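## Task

The table holds a free-standing wooden chest with seven shallow drawers, fronts facing the arm; its uppermost drawer contains three small round tea tins. Pull that drawer open and place one tin on the table, entirely resting on the table top, upright or on its side. When finished, the remaining two tins must still be inside that drawer, all seven drawers closed, and the chest unmoved from its original spot. Nothing may still be in motion, the robot must not be squeezing any tin, drawer or the chest between two opposing contacts even slightly, and it must not carry over one fifth of the weight of any of them, friction from the sides included. Release everything and withdraw the hand at the end.

## Robot and tools

Robot: one six-joint arm ending in a five-finger right hand. Everything is steered through the hand point, a spot 0.05 m in front of the palm where an index pad would meet the thumb tip. Its own axes: +z runs along the straightened fingers (which extend 0.06 to 0.07 m past it), +y points out of the palm, +x runs across the palm toward the little finger. A wrist bracket on the little-finger side sticks out 0.03 m beyond the point in +y and 0.11 m across the palm; it can collide with the chest. Turning the hand, especially about x or y, shifts the point slightly.

Scene frame: origin on the table top under the arm base, +z up, +y to the left when facing along +x. Results print end_effector_position (metres), end_effector_quat_wxyz, and velocities (m/s, rad/s) in this frame. Printed positions can be off, more so far from the base.

A row is 14 numbers, each between -1 and 1: dx, dy, dz, rx, ry, rz, little, ring, middle, index, thumb_bend, thumb_turn, force_limit, speed. The first six are an offset (not a pose) in the hand point's own axes, measured from the hand point's pose at the start of the action; 1.0 equals 0.6 m of travel or 180 degrees, and rx, ry, rz form a single rotation vector. The six finger numbers are absolute targets: -1 straight/open, +1 fully curled; for thumb_turn, -1 lies beside the palm and +1 faces the fingers. A pinch is roughly index +0.22, thumb_bend +0.75, thumb_turn +0.57. With thumb_turn at +1 the whole hand can close around something 0.035 to 0.08 m wide; turn the thumb before arriving. force_limit maps -1..+1 linearly to about 0..10 N at the fingertip (0..15 N for both thumb motors) and only stops closing motion. speed maps -1..+1 to nearly zero..full; full speed covers a finger's range in 0.6 s. For a soft grip close with speed at -0.9 or below. A motor starts only when its target changes by 0.01 or more; a finished motor locks (holds at least 15 N). To loosen, send a target more open than hand_measured.

execute_actions(actions): a list of actions; each action is a list of up to 15 rows, one per 1/30 s step; a shorter action repeats its last row to fill 15 steps. Every row is an offset from the same start-of-action pose, not from the previous row. Each step the command is clipped to 100 mm and 16 degrees from the measured pose, so large offsets need several actions. An empty list just reports state and images. Arm motion trails commands by about 0.17 s.

move(target, speed, stop_force, blocking): target is one row, offsets from the pose in the latest result that showed one; the hand point travels a straight path to it and does not avoid obstacles. speed in m/s, 0.002 to 0.5 (default 0.25); rotation is limited to twice that in rad/s. A path lasts 0.5 to 10 s. stop_force in N, 13 to 80, ends the path when the wrist sensor feels that much extra push opposing the motion for two steps; the hand then backs up two steps and holds, possibly still pressing harder than stop_force for a while. Use it only at very low speed, not on turning moves, not in the first 0.2 s, and omit it when moving away from something you touch. blocking=false returns after 0.5 s while motion continues; it cannot be combined with stop_force; poll with wait(0). The move: line reports the ending (done, off_target, moving, held, fault, contact) plus limits such as paced (command clipped) or held (steps blocked), and the distance to target.

wait(seconds): 0 to 10, lets the simulation run. stop(): brakes a running move. zoom_image(camera, region): camera cam_high (896x504) or cam_wrist (504x504, fisheye); region [x0, y0, x1, y1] in pixels, at most 504 by 504. show_instructions(): shows reference pages. finished_scene(scene): scene 1 or 2, ends it irreversibly.

Result lines: "Hand target" is where the controller currently drives the hand point; "pose unreachable" means the clearance check altered or blocked a command. Wrist force and Wrist torque [x y z] are in the hand's axes, with up to about 5.5 N offset, roughly 3.4 N noise, saturation near 100 N; a push against a surface reads as force pointing back into the arm. hand_measured, hand_stopped_by (moving, target, force, stalled, fault) and hand_load_n list the six motors in row order; a lost grip shows loads dropping near 0.

Hazards: the arm is stiff, so aiming even slightly past a firm contact can trigger a fault. Any joint torque reaching its limit (pan and lift 300, elbow 136, wrists 49.1 N m) or an external force of 150 N halts the arm for 10 s. Holding loads heats motors: a warning at 70 °C, braking at 85 °C. The simulation keeps running while you think. Objects may be nudged occasionally. Never push anything off the table, avoid drops and hard impacts, and finish with the hand open and clear.

Each tool is called after "Request:" by a JSON object that holds its "name" and its "arguments".

Reference images:

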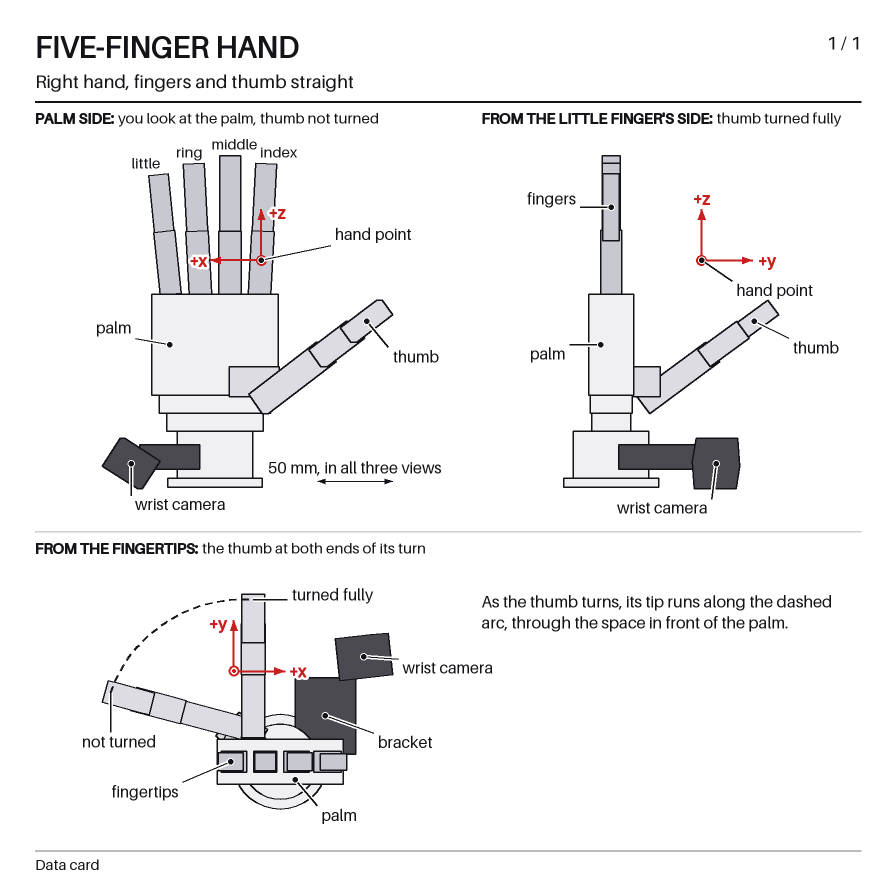

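## Session

Request:
{"name": "execute_actions", "arguments": {"actions": []}}

Scene clock: 0.00 s.
end_effector_position=(+0.7970, +0.3912, +0.1816) hand_measured=(-1.000, -1.000, -1.000, -1.000, -1.000, -1.000) hand_load_n=(+0.0, +0.0, +0.0, +0.0, +0.0, +0.0) hand_stopped_by=(target, target, target, target, target, target) hand_force_limit=0.00 hand_speed=-0.80 end_effector_quat_wxyz=(+0.057, +0.852, +0.432, +0.289) end_effector_velocity=(+0.000, -0.000, +0.001) end_effector_angular_velocity=(+0.000, +0.000, -0.001)
Joint positions: [ 0.343 -1.007  1.518  0.463  1.608  0.968]
Joint velocities: [-0.001 -0.001 -0.001  0.002 -0.     0.   ]
Wrist force (N, on the end effector, along its own x y z axes, offset not removed): no reading
Wrist torque (N m, same axes, about the end effector's origin, offset not removed): no reading
Hand target: +0.797, +0.391, +0.182; +0.057, +0.852, +0.432, +0.289

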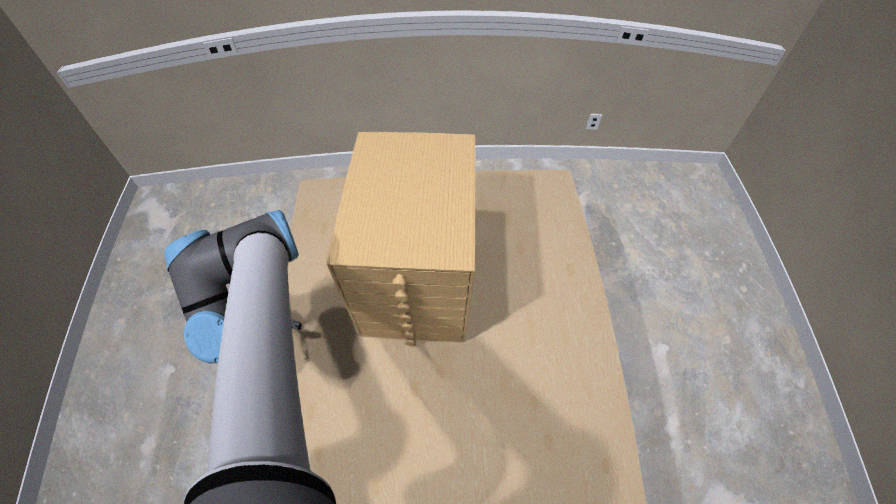

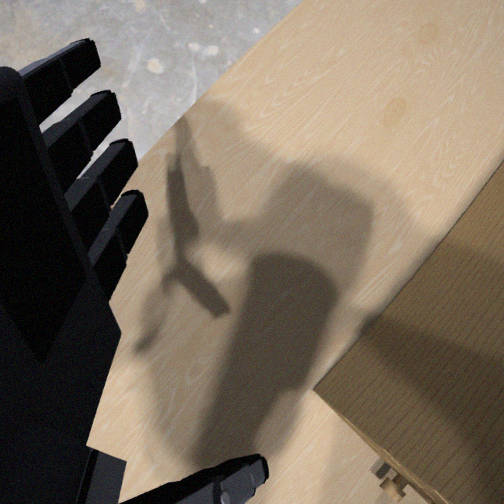

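Request:
{"name": "zoom_image", "arguments": {"camera": "cam_high", "region": [320, 250, 490, 360]}}

Request:
{"name": "zoom_image", "arguments": {"camera": "cam_wrist", "region": [300, 370, 504, 504]}}

Region (320, 250, 490, 360) of cam_high's 896x504 image, scaled by 2.965, with more detail than that image has; it fills the top 326 rows of this view, and the rest is white.

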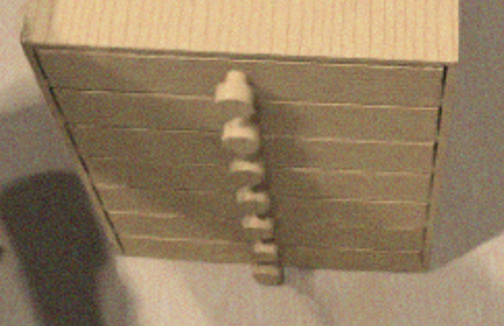

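Region (300, 370, 504, 504) of cam_wrist's 504x504 image, scaled by 2.471, with more detail than that image has; it fills the top 331 rows of this view, and the rest is white.

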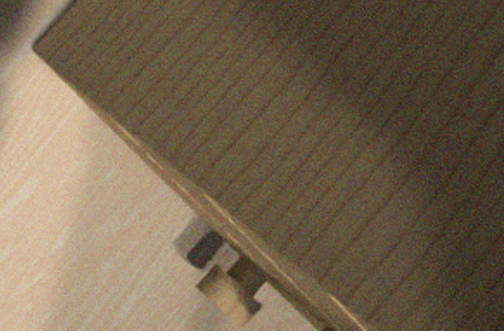

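Request:
{"name": "move", "arguments": {"target": [-0.1843,0.0528,-0.3948,0.2092,0.1252,-0.098,1,1,1,-0.4,0.2,0.57,0,0.5], "speed": 0.25}}

Scene clock: 16.93 s.
end_effector_position=(+0.6403, +0.2508, +0.3392) hand_measured=(+1.000, +1.000, +1.000, -0.400, +0.200, +0.570) hand_load_n=(+0.0, +0.0, +0.0, +0.0, +0.0, +0.0) hand_stopped_by=(target, target, target, target, target, target) hand_force_limit=0.00 hand_speed=0.50 end_effector_quat_wxyz=(-0.259, +0.680, +0.626, +0.281) end_effector_velocity=(-0.002, -0.001, +0.002) end_effector_angular_velocity=(+0.003, +0.002, +0.013)
Joint positions: [-0.159 -1.298  1.799  1.146  0.785 -0.104]
Joint velocities: [-0.005  0.001  0.001  0.019 -0.001 -0.026]
Wrist force (N, on the end effector, along its own x y z axes, offset not removed): [-4.5 -1.9 -0.1]
Wrist torque (N m, same axes, about the end effector's origin, offset not removed): [-0.13 0.66 -0.17]
Hand target: +0.640, +0.251, +0.339; -0.260, +0.679, +0.626, +0.281
Off the commanded pose: 0.000 m, 0 deg.
move: done
camera_calibration (this result's frames):
cam_wrist: T_world_to_cam=[[0.977701, -0.190105, -0.0892219, -0.545238], [-0.20529, -0.9547, -0.215414, 0.442425], [-0.0442291, 0.228926, -0.972438, 0.426572], [0, 0, 0, 1]] pos_world=[0.642772, 0.221078, 0.461472]

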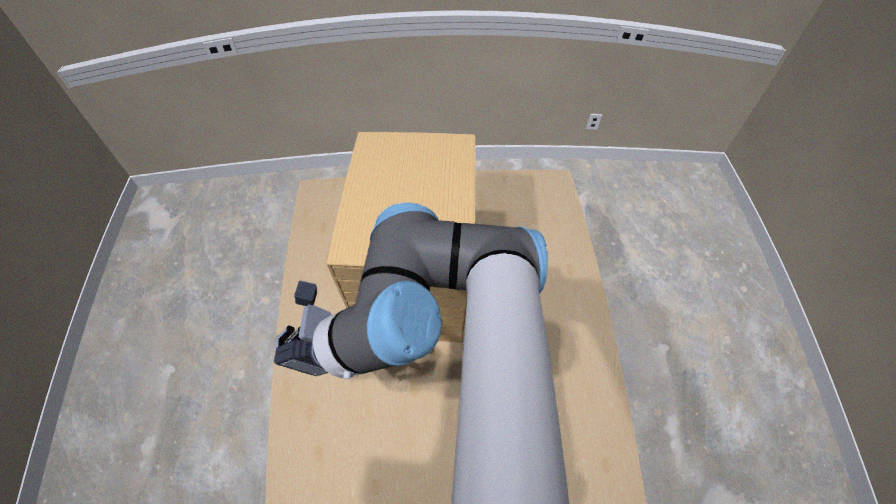

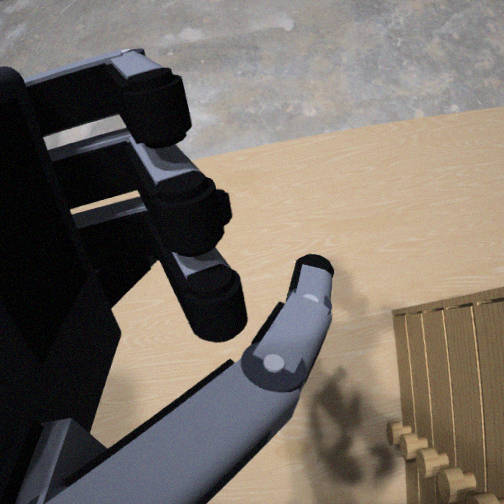

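Request:
{"name": "move", "arguments": {"target": [-0.1627,0.05,-0.1297,0,0,0,-1,-1,-1,-0.2,0.6,0.57,0,0.5], "speed": 0.2}}

Scene clock: 20.57 s.
end_effector_position=(+0.6600, +0.1251, +0.3255) hand_measured=(-1.000, -1.000, -1.000, -0.200, +0.600, +0.570) hand_load_n=(+0.0, +0.0, +0.0, +0.0, +0.0, +0.0) hand_stopped_by=(target, target, target, target, target, target) hand_force_limit=0.00 hand_speed=0.50 end_effector_quat_wxyz=(-0.259, +0.680, +0.626, +0.281) end_effector_velocity=(+0.000, -0.003, -0.001) end_effector_angular_velocity=(+0.001, +0.002, -0.001)
Joint positions: [-0.369 -1.25   1.81   1.287  0.822 -0.393]
Joint velocities: [-0.005  0.002 -0.001  0.004  0.001 -0.005]
Wrist force (N, on the end effector, along its own x y z axes, offset not removed): [-5.2 -4.7 1.9]
Wrist torque (N m, same axes, about the end effector's origin, offset not removed): [-0.69 0.79 -0.35]
Hand target: +0.660, +0.125, +0.325; -0.259, +0.680, +0.626, +0.281
Off the commanded pose: 0.001 m, 0 deg.
move: done
camera_calibration (this result's frames):
cam_wrist: T_world_to_cam=[[0.977717, -0.189967, -0.089347, -0.589651], [-0.205213, -0.954577, -0.216032, 0.323728], [-0.0442497, 0.229553, -0.97229, 0.442741], [0, 0, 0, 1]] pos_world=[0.662536, 0.0953768, 0.447724]

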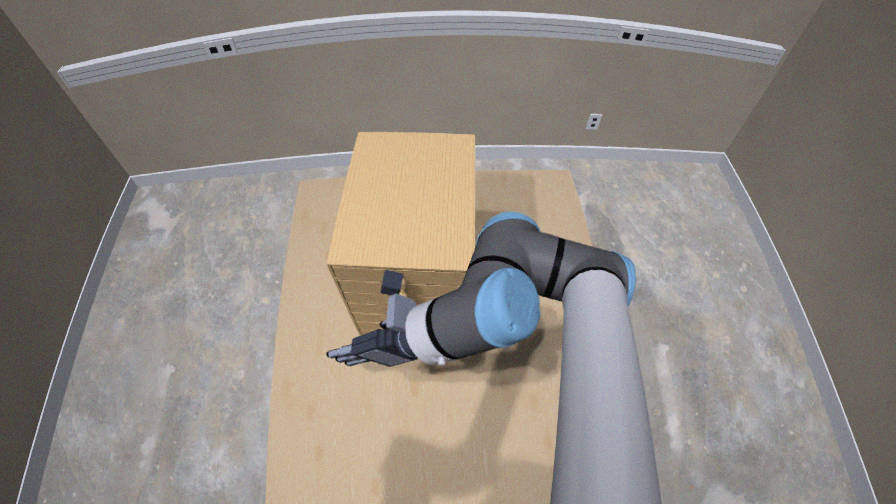

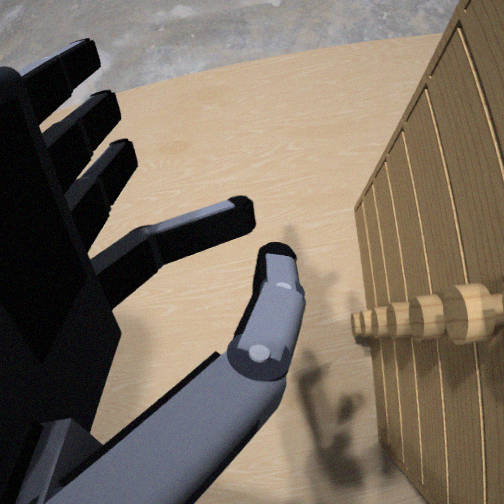

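Request:
{"name": "zoom_image", "arguments": {"camera": "cam_wrist", "region": [334, 240, 504, 400]}}

Region (334, 240, 504, 400) of cam_wrist's 504x504 image, scaled by 2.965, with more detail than that image has; it fills the top 474 rows of this view, and the rest is white.

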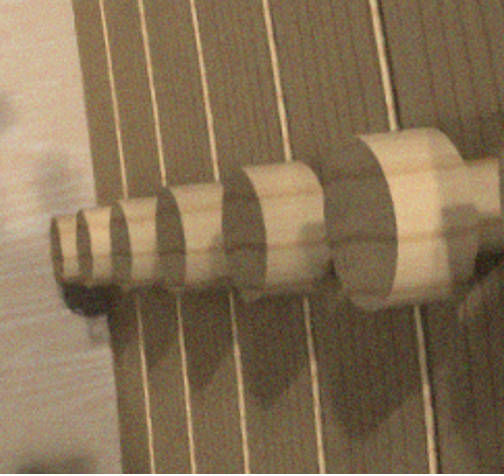

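Request:
{"name": "move", "arguments": {"target": [-0.0213,0.0542,-0.0507,0,0,0,-1,-1,-1,-0.4,0.75,0.57,0,0.5], "speed": 0.1}}

Scene clock: 28.83 s.
end_effector_position=(+0.6898, +0.0923, +0.3380) hand_measured=(-1.000, -1.000, -1.000, -0.400, +0.750, +0.570) hand_load_n=(+0.0, +0.0, +0.0, +0.0, +0.0, +0.0) hand_stopped_by=(target, target, target, target, target, target) hand_force_limit=0.00 hand_speed=0.50 end_effector_quat_wxyz=(-0.259, +0.680, +0.626, +0.281) end_effector_velocity=(+0.002, -0.002, -0.000) end_effector_angular_velocity=(-0.000, +0.001, +0.002)
Joint positions: [-0.403 -1.21   1.736  1.352  0.832 -0.436]
Joint velocities: [-0.001  0.004 -0.004  0.004  0.002 -0.004]
Wrist force (N, on the end effector, along its own x y z axes, offset not removed): [-2.3 -6.5 0.0]
Wrist torque (N m, same axes, about the end effector's origin, offset not removed): [-0.80 0.44 -0.12]
Hand target: +0.690, +0.092, +0.338; -0.259, +0.680, +0.626, +0.281
Off the commanded pose: 0.000 m, 0 deg.
move: done
camera_calibration (this result's frames):
cam_wrist: T_world_to_cam=[[0.977717, -0.189968, -0.089336, -0.623866], [-0.205216, -0.954554, -0.216134, 0.30117], [-0.0442176, 0.229651, -0.972268, 0.463682], [0, 0, 0, 1]] pos_world=[0.692272, 0.0624841, 0.460183]

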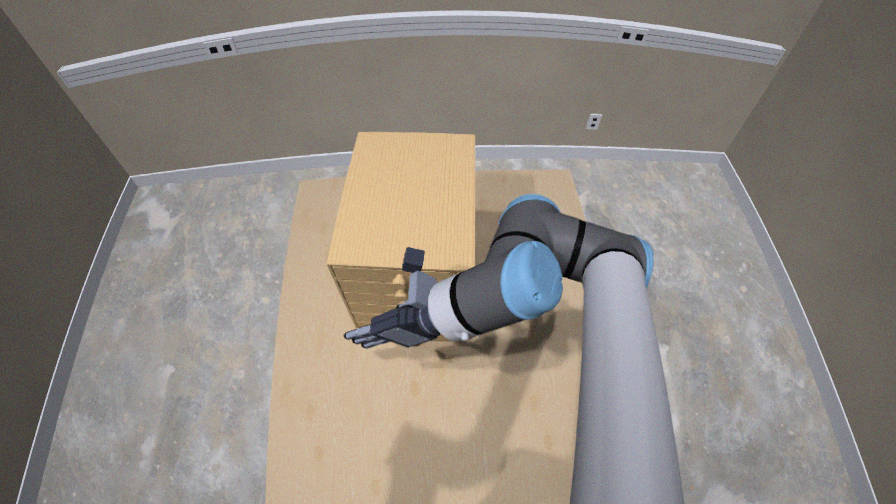

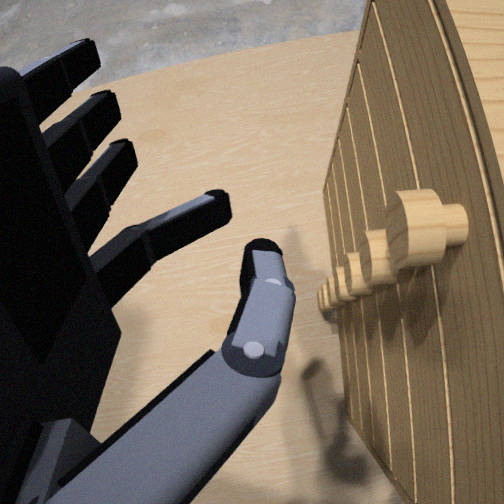

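Request:
{"name": "zoom_image", "arguments": {"camera": "cam_wrist", "region": [304, 120, 504, 340]}}

Region (304, 120, 504, 340) of cam_wrist's 504x504 image, scaled by 2.291, with more detail than that image has; it fills the left 458 columns of this view, and the rest is white.

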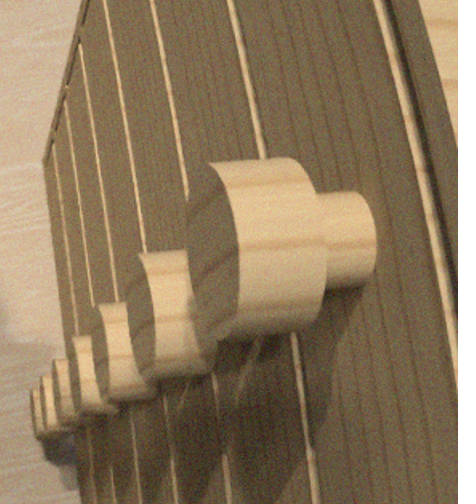

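Request:
{"name": "move", "arguments": {"target": [0.0027,0.035,-0.0303,0,0,0,-1,-1,-1,-0.5,0.75,0.57,0,0.5], "speed": 0.06}}

Scene clock: 33.47 s.
end_effector_position=(+0.7096, +0.0790, +0.3519) hand_measured=(-1.000, -1.000, -1.000, -0.500, +0.750, +0.570) hand_load_n=(+0.0, +0.0, +0.0, +0.0, +0.0, +0.0) hand_stopped_by=(target, target, target, target, target, target) hand_force_limit=0.00 hand_speed=0.50 end_effector_quat_wxyz=(-0.259, +0.680, +0.626, +0.281) end_effector_velocity=(+0.001, -0.001, +0.002) end_effector_angular_velocity=(+0.000, +0.000, +0.001)
Joint positions: [-0.41  -1.189  1.68   1.394  0.834 -0.446]
Joint velocities: [-0.     0.001 -0.005  0.005  0.    -0.001]
Wrist force (N, on the end effector, along its own x y z axes, offset not removed): [-2.6 -3.2 2.3]
Wrist torque (N m, same axes, about the end effector's origin, offset not removed): [-0.60 0.38 -0.17]
Hand target: +0.710, +0.079, +0.352; -0.259, +0.680, +0.626, +0.281
Off the commanded pose: 0.000 m, 0 deg.
move: done
camera_calibration (this result's frames):
cam_wrist: T_world_to_cam=[[0.977716, -0.189981, -0.0893231, -0.6445], [-0.205227, -0.954546, -0.216157, 0.295588], [-0.0441973, 0.229672, -0.972264, 0.481104], [0, 0, 0, 1]] pos_world=[0.712064, 0.0492142, 0.474085]

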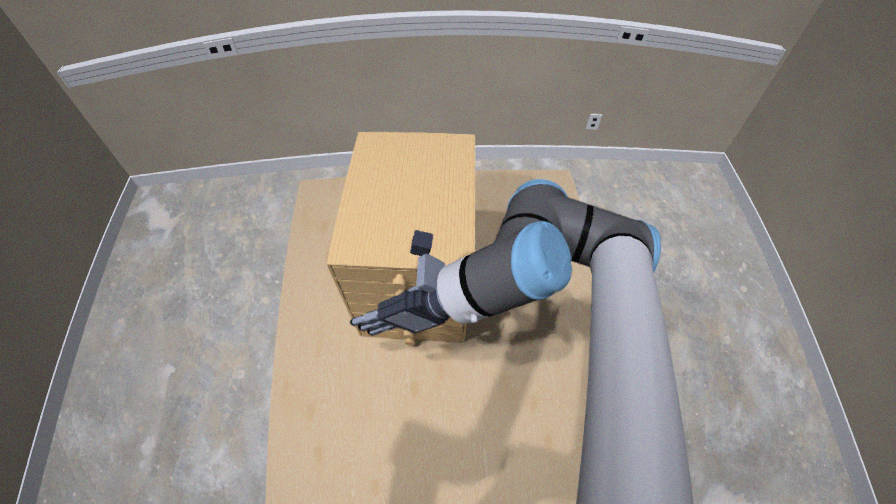

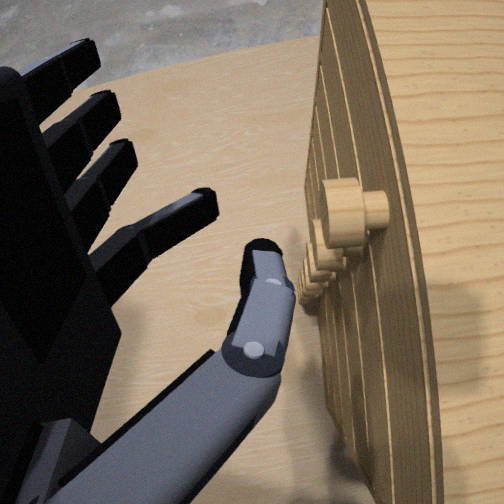

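Request:
{"name": "move", "arguments": {"target": [0,0.042,0,0,0,0,-1,-1,-1,-0.5,0.75,0.57,0,0.5], "speed": 0.03}}

Scene clock: 36.57 s.
end_effector_position=(+0.7344, +0.0770, +0.3519) hand_measured=(-1.000, -1.000, -1.000, -0.500, +0.750, +0.570) hand_load_n=(+0.0, +0.0, +0.0, +0.0, +0.0, +0.0) hand_stopped_by=(target, target, target, target, target, target) hand_force_limit=0.00 hand_speed=0.50 end_effector_quat_wxyz=(-0.259, +0.680, +0.626, +0.281) end_effector_velocity=(+0.003, -0.000, +0.000) end_effector_angular_velocity=(-0.000, +0.001, -0.000)
Joint positions: [-0.398 -1.152  1.623  1.403  0.83  -0.43 ]
Joint velocities: [ 0.002  0.004 -0.006  0.001 -0.     0.003]
Wrist force (N, on the end effector, along its own x y z axes, offset not removed): [-3.7 -5.0 -4.1]
Wrist torque (N m, same axes, about the end effector's origin, offset not removed): [-0.40 0.65 -0.35]
Hand target: +0.735, +0.077, +0.352; -0.259, +0.680, +0.626, +0.281
Off the commanded pose: 0.000 m, 0 deg.
move: done
camera_calibration (this result's frames):
cam_wrist: T_world_to_cam=[[0.977714, -0.189994, -0.0893143, -0.669143], [-0.205236, -0.954551, -0.216126, 0.298735], [-0.0441924, 0.22964, -0.972272, 0.482694], [0, 0, 0, 1]] pos_world=[0.736874, 0.0471787, 0.47411]

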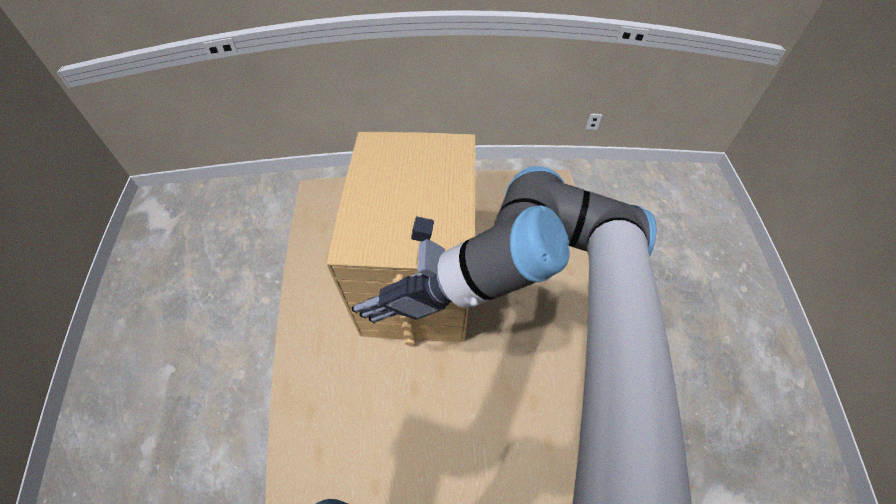

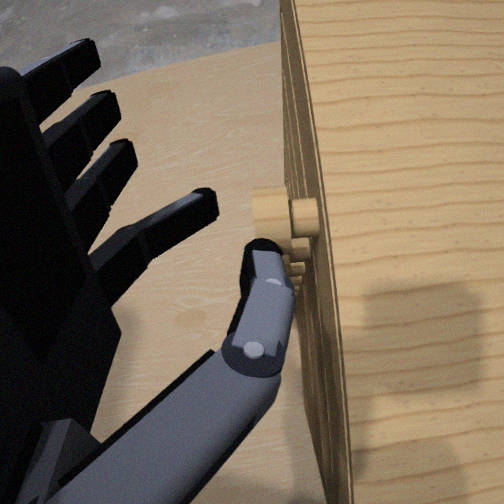

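Request:
{"name": "move", "arguments": {"target": [0,0.01,0,0,0,0,-1,-1,-1,-0.5,0.75,0.57,0,0.5], "speed": 0.02}}

Request:
{"name": "execute_actions", "arguments": {"actions": [[[0,0,0,0,0,0,-1,-1,-1,0.3,0.75,0.57,0.4,-0.5]],[[0,0,0,0,0,0,-1,-1,-1,0.3,0.75,0.57,0.4,-0.5]]]}}

Scene clock: 38.17 s.
end_effector_position=(+0.7401, +0.0765, +0.3519) hand_measured=(-1.000, -1.000, -1.000, -0.500, +0.750, +0.570) hand_load_n=(+0.0, +0.0, +0.0, +0.0, +0.0, +0.0) hand_stopped_by=(target, target, target, target, target, target) hand_force_limit=0.00 hand_speed=0.50 end_effector_quat_wxyz=(-0.259, +0.680, +0.626, +0.281) end_effector_velocity=(+0.003, -0.000, +0.000) end_effector_angular_velocity=(+0.000, -0.001, -0.000)
Joint positions: [-0.395 -1.143  1.609  1.405  0.829 -0.426]
Joint velocities: [ 0.001  0.004 -0.006  0.001 -0.001  0.001]
Wrist force (N, on the end effector, along its own x y z axes, offset not removed): [-4.3 -5.8 2.2]
Wrist torque (N m, same axes, about the end effector's origin, offset not removed): [-0.92 0.57 -0.43]
Hand target: +0.740, +0.076, +0.352; -0.259, +0.680, +0.626, +0.281
Off the commanded pose: 0.000 m, 0 deg.
move: done
camera_calibration (this result's frames):
cam_wrist: T_world_to_cam=[[0.977714, -0.189998, -0.0893111, -0.674799], [-0.205239, -0.954552, -0.216121, 0.299458], [-0.0441895, 0.229635, -0.972273, 0.483055], [0, 0, 0, 1]] pos_world=[0.742567, 0.0467115, 0.474114]

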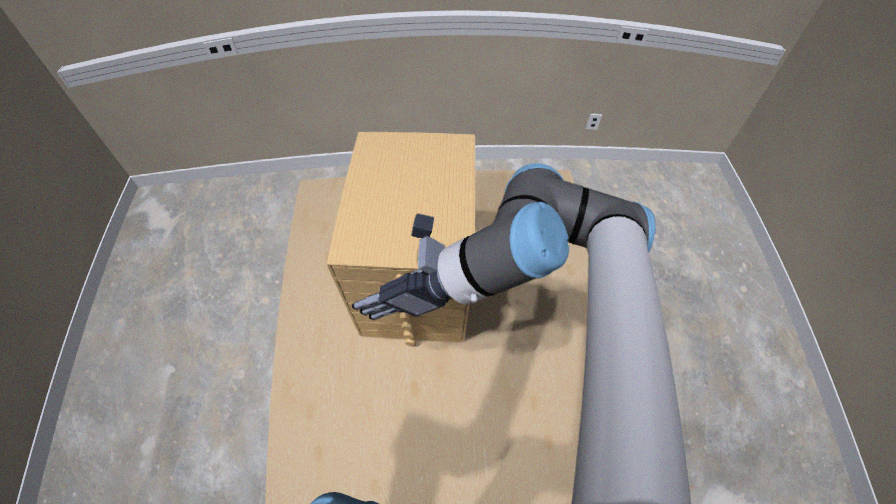

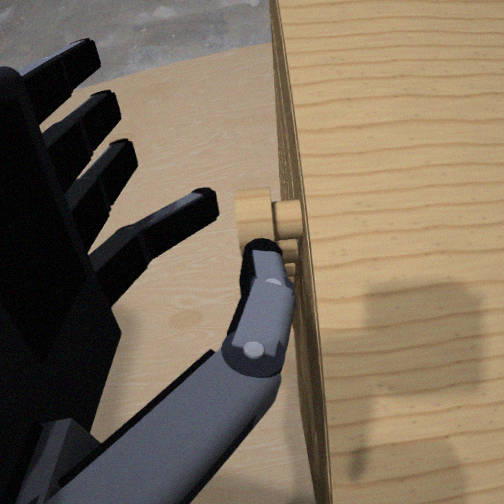

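Scene clock: 39.17 s.
end_effector_position=(+0.7400, +0.0765, +0.3518) hand_measured=(-1.000, -1.000, -1.000, -0.156, +0.750, +0.570) hand_load_n=(+0.0, +0.0, +0.0, +10.5, +0.0, +0.0) hand_stopped_by=(target, target, target, force, target, target) hand_force_limit=0.40 hand_speed=-0.50 end_effector_quat_wxyz=(-0.260, +0.680, +0.626, +0.281) end_effector_velocity=(+0.000, -0.000, -0.000) end_effector_angular_velocity=(+0.001, -0.001, +0.000)
Joint positions: [-0.395 -1.143  1.609  1.405  0.829 -0.426]
Joint velocities: [-0.001  0.001 -0.    -0.    -0.001 -0.001]
Wrist force (N, on the end effector, along its own x y z axes, offset not removed): [-3.3 -10.6 7.3]
Wrist torque (N m, same axes, about the end effector's origin, offset not removed): [-0.11 0.90 -0.21]
Hand target: +0.740, +0.077, +0.352; -0.260, +0.680, +0.626, +0.281
Off the commanded pose: 0.000 m, 0 deg.
camera_calibration (this result's frames):
cam_wrist: T_world_to_cam=[[0.977694, -0.18999, -0.0895464, -0.674686], [-0.205288, -0.954532, -0.216162, 0.299515], [-0.0444062, 0.229723, -0.972242, 0.483109], [0, 0, 0, 1]] pos_world=[0.742576, 0.0467312, 0.474027]

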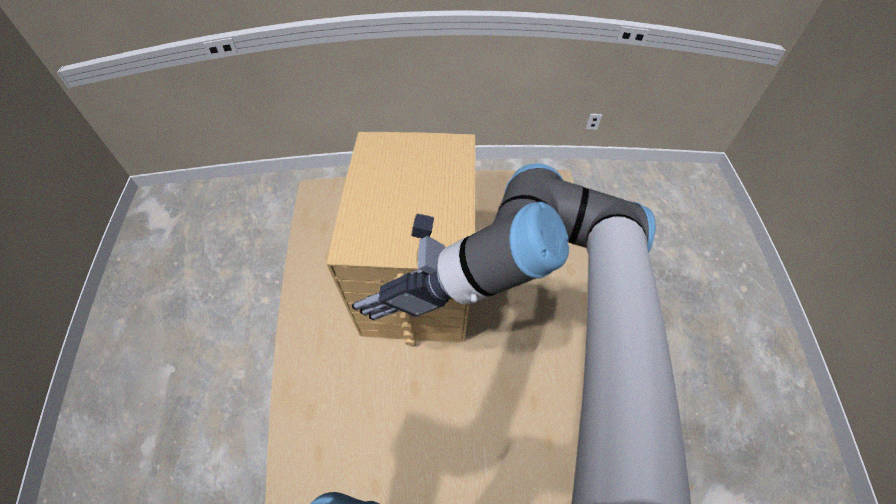

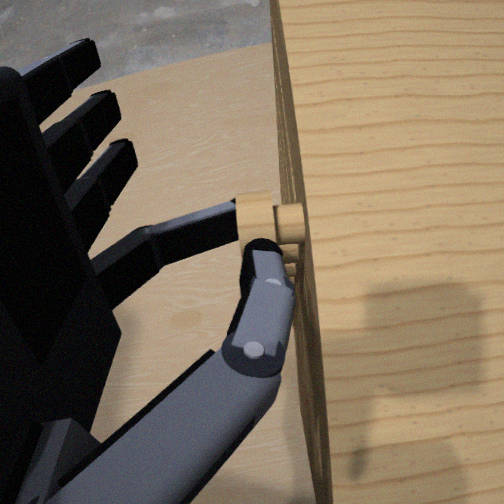

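Request:
{"name": "execute_actions", "arguments": {"actions": [[[0,0,0.006,0,0,0,-1,-1,-1,0.3,0.75,0.57,0.4,-0.8]],[[0,0,0,0,0,0,-1,-1,-1,0.35,0.75,0.57,0.4,-0.8]],[[0,0,0,0,0,0,-1,-1,-1,0.35,0.75,0.57,0.4,-0.8]]]}}

Scene clock: 41.90 s.
end_effector_position=(+0.7402, +0.0790, +0.3493) hand_measured=(-1.000, -1.000, -1.000, -0.136, +0.748, +0.570) hand_load_n=(+0.0, +0.0, +0.0, +8.0, +2.0, -0.5) hand_stopped_by=(target, target, target, force, target, target) hand_force_limit=0.40 hand_speed=-0.80 end_effector_quat_wxyz=(-0.260, +0.680, +0.626, +0.281) end_effector_velocity=(-0.000, -0.000, -0.001) end_effector_angular_velocity=(+0.001, +0.004, -0.001)
Joint positions: [-0.391 -1.142  1.611  1.399  0.828 -0.422]
Joint velocities: [-0.     0.002  0.     0.001 -0.     0.001]
Wrist force (N, on the end effector, along its own x y z axes, offset not removed): [-5.5 -7.7 2.8]
Wrist torque (N m, same axes, about the end effector's origin, offset not removed): [-0.52 0.81 -0.52]
Hand target: +0.740, +0.079, +0.349; -0.260, +0.680, +0.626, +0.281
Off the commanded pose: 0.000 m, 0 deg.
camera_calibration (this result's frames):
cam_wrist: T_world_to_cam=[[0.977693, -0.189999, -0.0895316, -0.674636], [-0.205292, -0.954533, -0.216151, 0.301397], [-0.0443924, 0.229709, -0.972246, 0.480112], [0, 0, 0, 1]] pos_world=[0.742775, 0.0492273, 0.471533]

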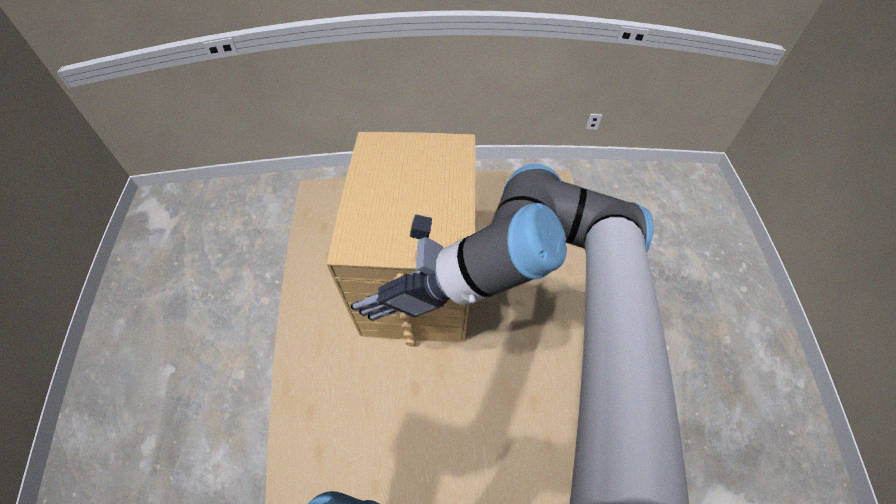

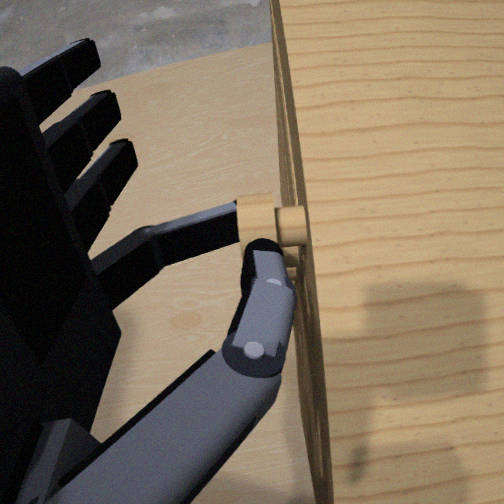

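Gripped. Try pulling a little.

Request:
{"name": "move", "arguments": {"target": [0,-0.04,0,0,0,0,-1,-1,-1,0.35,0.75,0.57,0.4,-0.8], "speed": 0.02}}

Scene clock: 44.33 s.
end_effector_position=(+0.7166, +0.0810, +0.3493) hand_measured=(-1.000, -1.000, -1.000, -0.136, +0.748, +0.570) hand_load_n=(+0.0, +0.0, +0.0, +6.5, +3.0, +0.0) hand_stopped_by=(target, target, target, force, target, target) hand_force_limit=0.40 hand_speed=-0.80 end_effector_quat_wxyz=(-0.260, +0.680, +0.626, +0.281) end_effector_velocity=(-0.003, +0.000, +0.001) end_effector_angular_velocity=(-0.001, -0.003, +0.001)
Joint positions: [-0.403 -1.177  1.666  1.389  0.832 -0.436]
Joint velocities: [-0.002 -0.006  0.006 -0.001  0.    -0.003]
Wrist force (N, on the end effector, along its own x y z axes, offset not removed): [-1.8 -6.0 0.3]
Wrist torque (N m, same axes, about the end effector's origin, offset not removed): [-0.90 0.12 -0.08]
Hand target: +0.716, +0.081, +0.349; -0.260, +0.680, +0.626, +0.281
Off the commanded pose: 0.000 m, 0 deg.
move: done
camera_calibration (this result's frames):
cam_wrist: T_world_to_cam=[[0.977695, -0.189987, -0.0895379, -0.651147], [-0.205283, -0.954528, -0.216182, 0.298399], [-0.0443947, 0.229741, -0.972239, 0.478593], [0, 0, 0, 1]] pos_world=[0.719127, 0.0511684, 0.471512]

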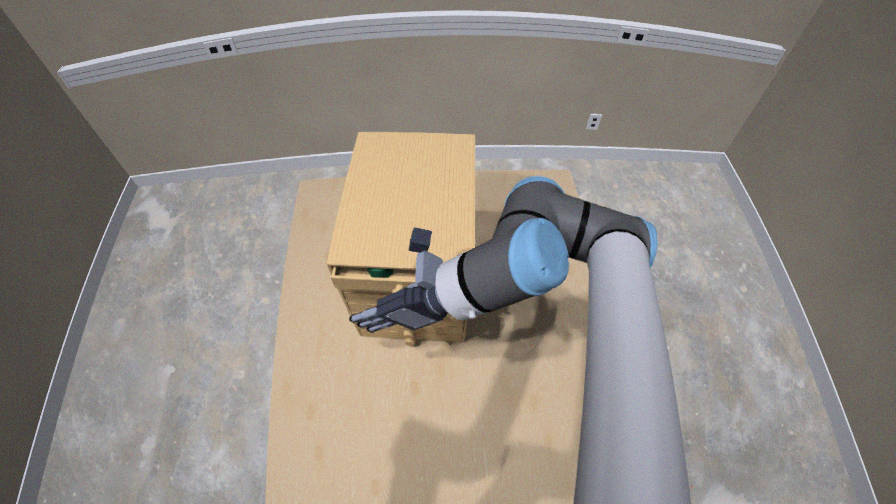

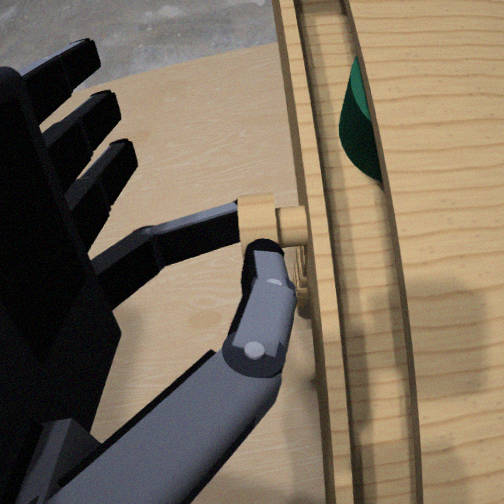

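Request:
{"name": "move", "arguments": {"target": [0,-0.16,0,0,0,0,-1,-1,-1,0.35,0.75,0.57,0.4,-0.8], "speed": 0.04}}

Scene clock: 47.97 s.
end_effector_position=(+0.6212, +0.0888, +0.3492) hand_measured=(-1.000, -1.000, -1.000, -0.136, +0.748, +0.570) hand_load_n=(+0.0, +0.0, +0.0, +6.5, +3.5, -0.5) hand_stopped_by=(target, target, target, force, target, target) hand_force_limit=0.40 hand_speed=-0.80 end_effector_quat_wxyz=(-0.260, +0.680, +0.626, +0.281) end_effector_velocity=(-0.003, +0.001, -0.000) end_effector_angular_velocity=(+0.001, +0.002, +0.001)
Joint positions: [-0.459 -1.32   1.875  1.371  0.85  -0.508]
Joint velocities: [-0.002 -0.004  0.006  0.001  0.001 -0.003]
Wrist force (N, on the end effector, along its own x y z axes, offset not removed): [-4.8 -5.3 3.9]
Wrist torque (N m, same axes, about the end effector's origin, offset not removed): [-0.87 0.55 -0.32]
Hand target: +0.621, +0.089, +0.349; -0.260, +0.680, +0.626, +0.281
Off the commanded pose: 0.000 m, 0 deg.
move: done
camera_calibration (this result's frames):
cam_wrist: T_world_to_cam=[[0.977705, -0.189936, -0.0895364, -0.556407], [-0.20524, -0.954499, -0.216352, 0.286319], [-0.0443695, 0.229905, -0.972201, 0.472431], [0, 0, 0, 1]] pos_world=[0.623728, 0.0589957, 0.471425]

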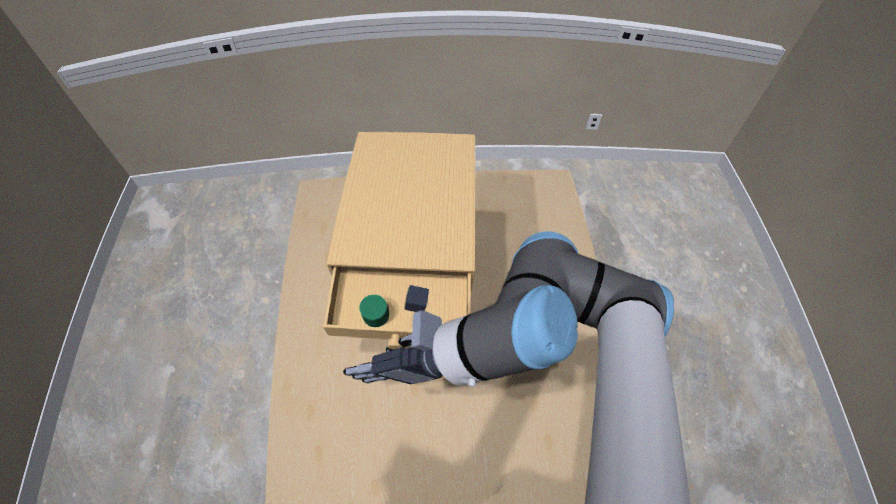

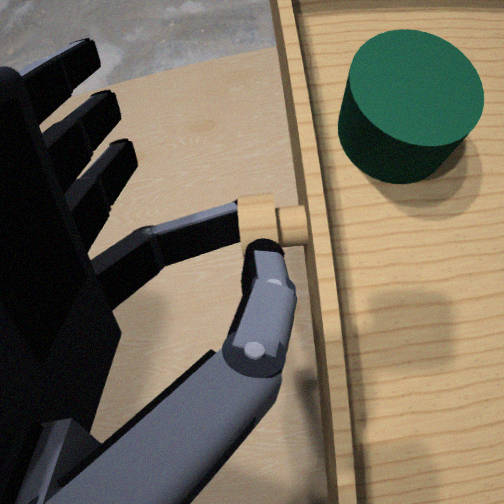

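Request:
{"name": "move", "arguments": {"target": [0,-0.1,0,0,0,0,-1,-1,-1,0.35,0.75,0.57,0.4,-0.8], "speed": 0.04}}

Scene clock: 61.10 s.
end_effector_position=(+0.5617, +0.0937, +0.3492) hand_measured=(-1.000, -1.000, -1.000, -0.136, +0.748, +0.570) hand_load_n=(+0.0, +0.0, +0.0, +6.5, +3.5, -0.5) hand_stopped_by=(target, target, target, force, target, target) hand_force_limit=0.40 hand_speed=-0.80 end_effector_quat_wxyz=(-0.260, +0.679, +0.626, +0.281) end_effector_velocity=(-0.003, +0.000, +0.000) end_effector_angular_velocity=(+0.000, +0.002, -0.000)
Joint positions: [-0.506 -1.411  1.999  1.376  0.867 -0.566]
Joint velocities: [-0.002 -0.005  0.006  0.002  0.001 -0.002]
Wrist force (N, on the end effector, along its own x y z axes, offset not removed): [-3.2 -1.7 1.3]
Wrist torque (N m, same axes, about the end effector's origin, offset not removed): [-0.30 0.29 -0.19]
Hand target: +0.561, +0.094, +0.349; -0.260, +0.679, +0.626, +0.281
Off the commanded pose: 0.000 m, 0 deg.
move: done
camera_calibration (this result's frames):
cam_wrist: T_world_to_cam=[[0.977712, -0.1899, -0.0895361, -0.497321], [-0.205212, -0.954474, -0.21649, 0.278813], [-0.0443485, 0.230039, -0.97217, 0.46858], [0, 0, 0, 1]] pos_world=[0.564233, 0.0638865, 0.471372]

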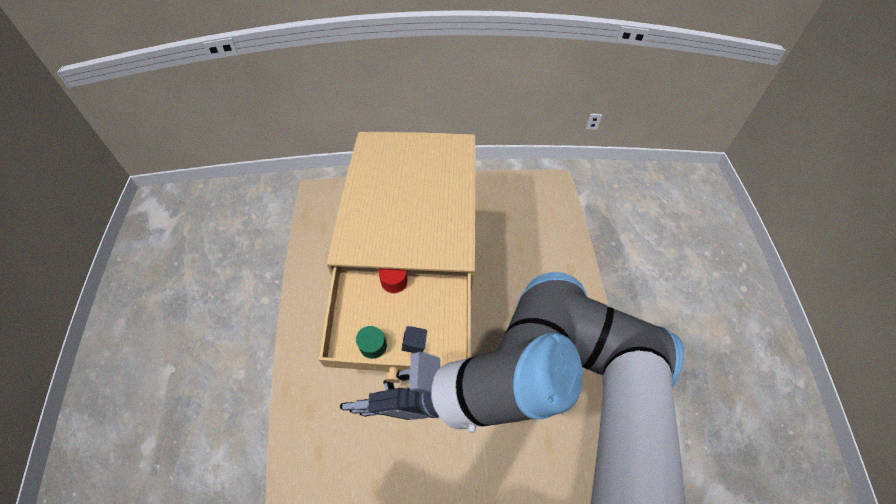

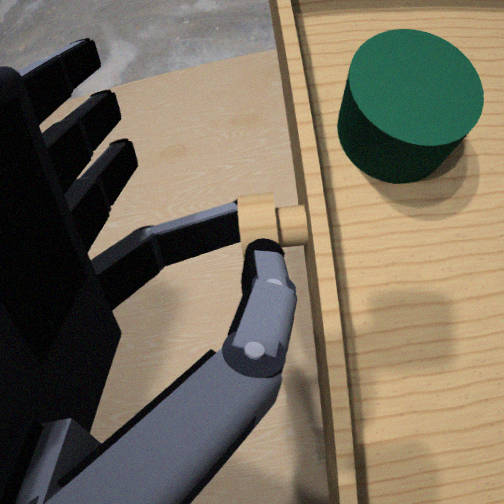

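Request:
{"name": "move", "arguments": {"target": [0,-0.045,-0.006,0,0,0,-1,-1,-1,-1,0.75,0.57,0.4,1], "speed": 0.04}}

Scene clock: 64.67 s.
end_effector_position=(+0.5349, +0.0934, +0.3517) hand_measured=(-1.000, -1.000, -1.000, -1.000, +0.750, +0.570) hand_load_n=(+0.0, +0.0, +0.0, +0.0, +0.0, +0.0) hand_stopped_by=(target, target, target, target, target, target) hand_force_limit=0.40 hand_speed=1.00 end_effector_quat_wxyz=(-0.260, +0.679, +0.626, +0.281) end_effector_velocity=(-0.003, -0.000, -0.000) end_effector_angular_velocity=(+0.001, -0.000, -0.001)
Joint positions: [-0.536 -1.456  2.051  1.391  0.879 -0.602]
Joint velocities: [-0.004 -0.004  0.006  0.001  0.001 -0.005]
Wrist force (N, on the end effector, along its own x y z axes, offset not removed): [-7.0 -3.1 1.3]
Wrist torque (N m, same axes, about the end effector's origin, offset not removed): [-0.51 0.99 -0.41]
Hand target: +0.535, +0.093, +0.352; -0.260, +0.679, +0.626, +0.281
Off the commanded pose: 0.000 m, 0 deg.
move: done
camera_calibration (this result's frames):
cam_wrist: T_world_to_cam=[[0.977715, -0.189887, -0.0895342, -0.470958], [-0.205202, -0.954458, -0.21657, 0.273588], [-0.0443328, 0.230117, -0.972153, 0.469863], [0, 0, 0, 1]] pos_world=[0.537434, 0.0635763, 0.473863]

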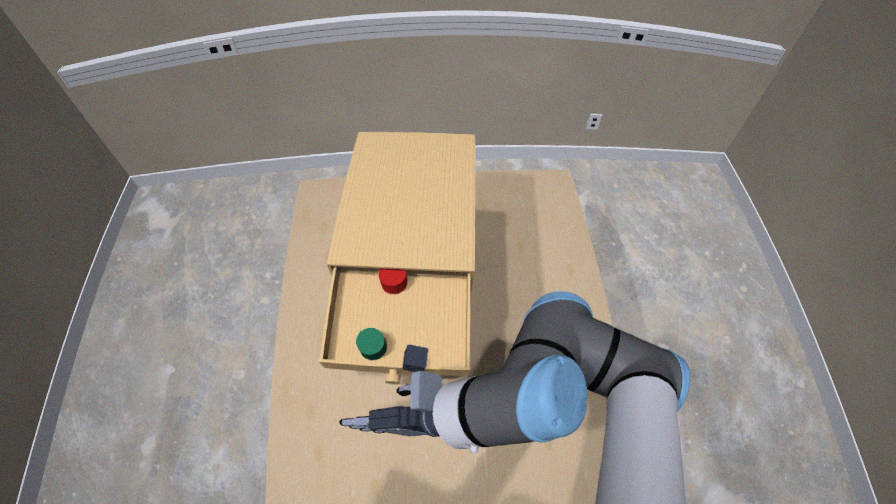

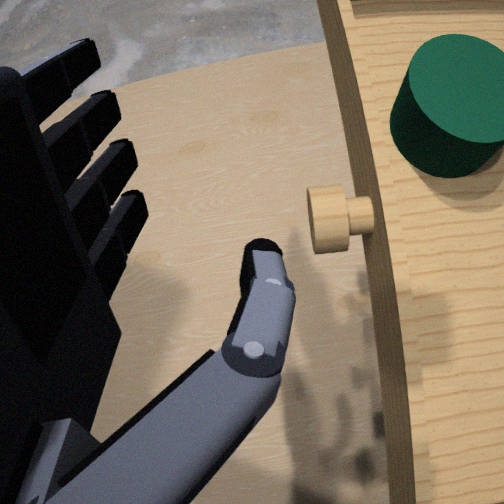

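Request:
{"name": "move", "arguments": {"target": [0.138,0.039,-0.0932,0.0436,0.0436,0.4986,-1,-1,-0.7,-0.7,0.0,1,0.4,0.5], "speed": 0.4}}

Scene clock: 68.37 s.
end_effector_position=(+0.5597, +0.1104, +0.4498) hand_measured=(-1.000, -1.000, -0.700, -0.700, +0.000, +1.000) hand_load_n=(+0.0, +0.0, +0.0, +0.0, +0.0, +0.0) hand_stopped_by=(target, target, target, target, target, target) hand_force_limit=0.40 hand_speed=0.50 end_effector_quat_wxyz=(-0.461, +0.886, -0.036, +0.019) end_effector_velocity=(-0.000, -0.000, +0.001) end_effector_angular_velocity=(-0.002, +0.007, -0.010)
Joint positions: [-0.442 -1.346  1.751  1.635  0.694  0.99 ]
Joint velocities: [-0.    -0.002 -0.002 -0.004 -0.     0.017]
Wrist force (N, on the end effector, along its own x y z axes, offset not removed): [-2.0 -3.0 -1.9]
Wrist torque (N m, same axes, about the end effector's origin, offset not removed): [-0.27 0.35 -0.15]
Hand target: +0.560, +0.110, +0.450; -0.461, +0.886, -0.036, +0.018
Off the commanded pose: 0.000 m, 0 deg.
move: done
camera_calibration (this result's frames):
cam_wrist: T_world_to_cam=[[-0.186176, -0.566562, -0.802712, 0.530615], [-0.864119, -0.294394, 0.408205, 0.331044], [-0.467586, 0.769636, -0.434768, 0.498123], [0, 0, 0, 1]] pos_world=[0.617765, 0.0147101, 0.507365]

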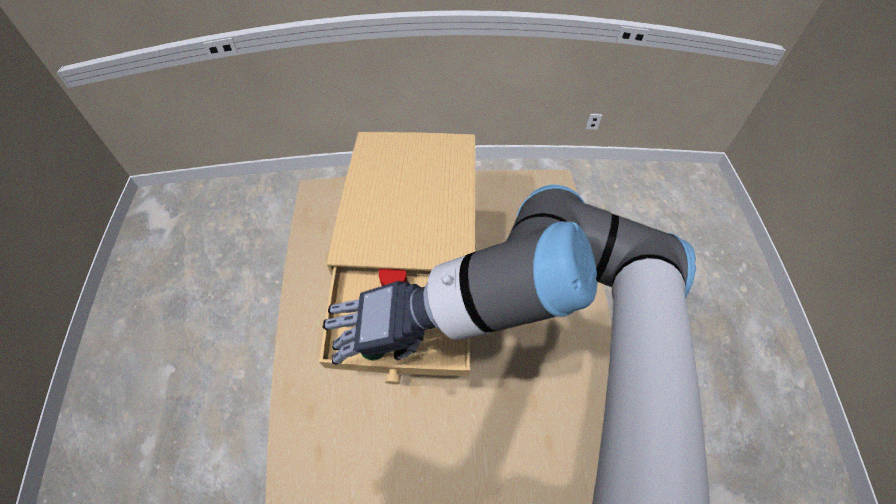

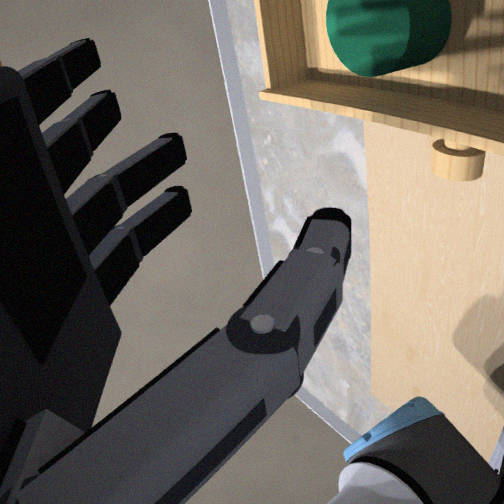

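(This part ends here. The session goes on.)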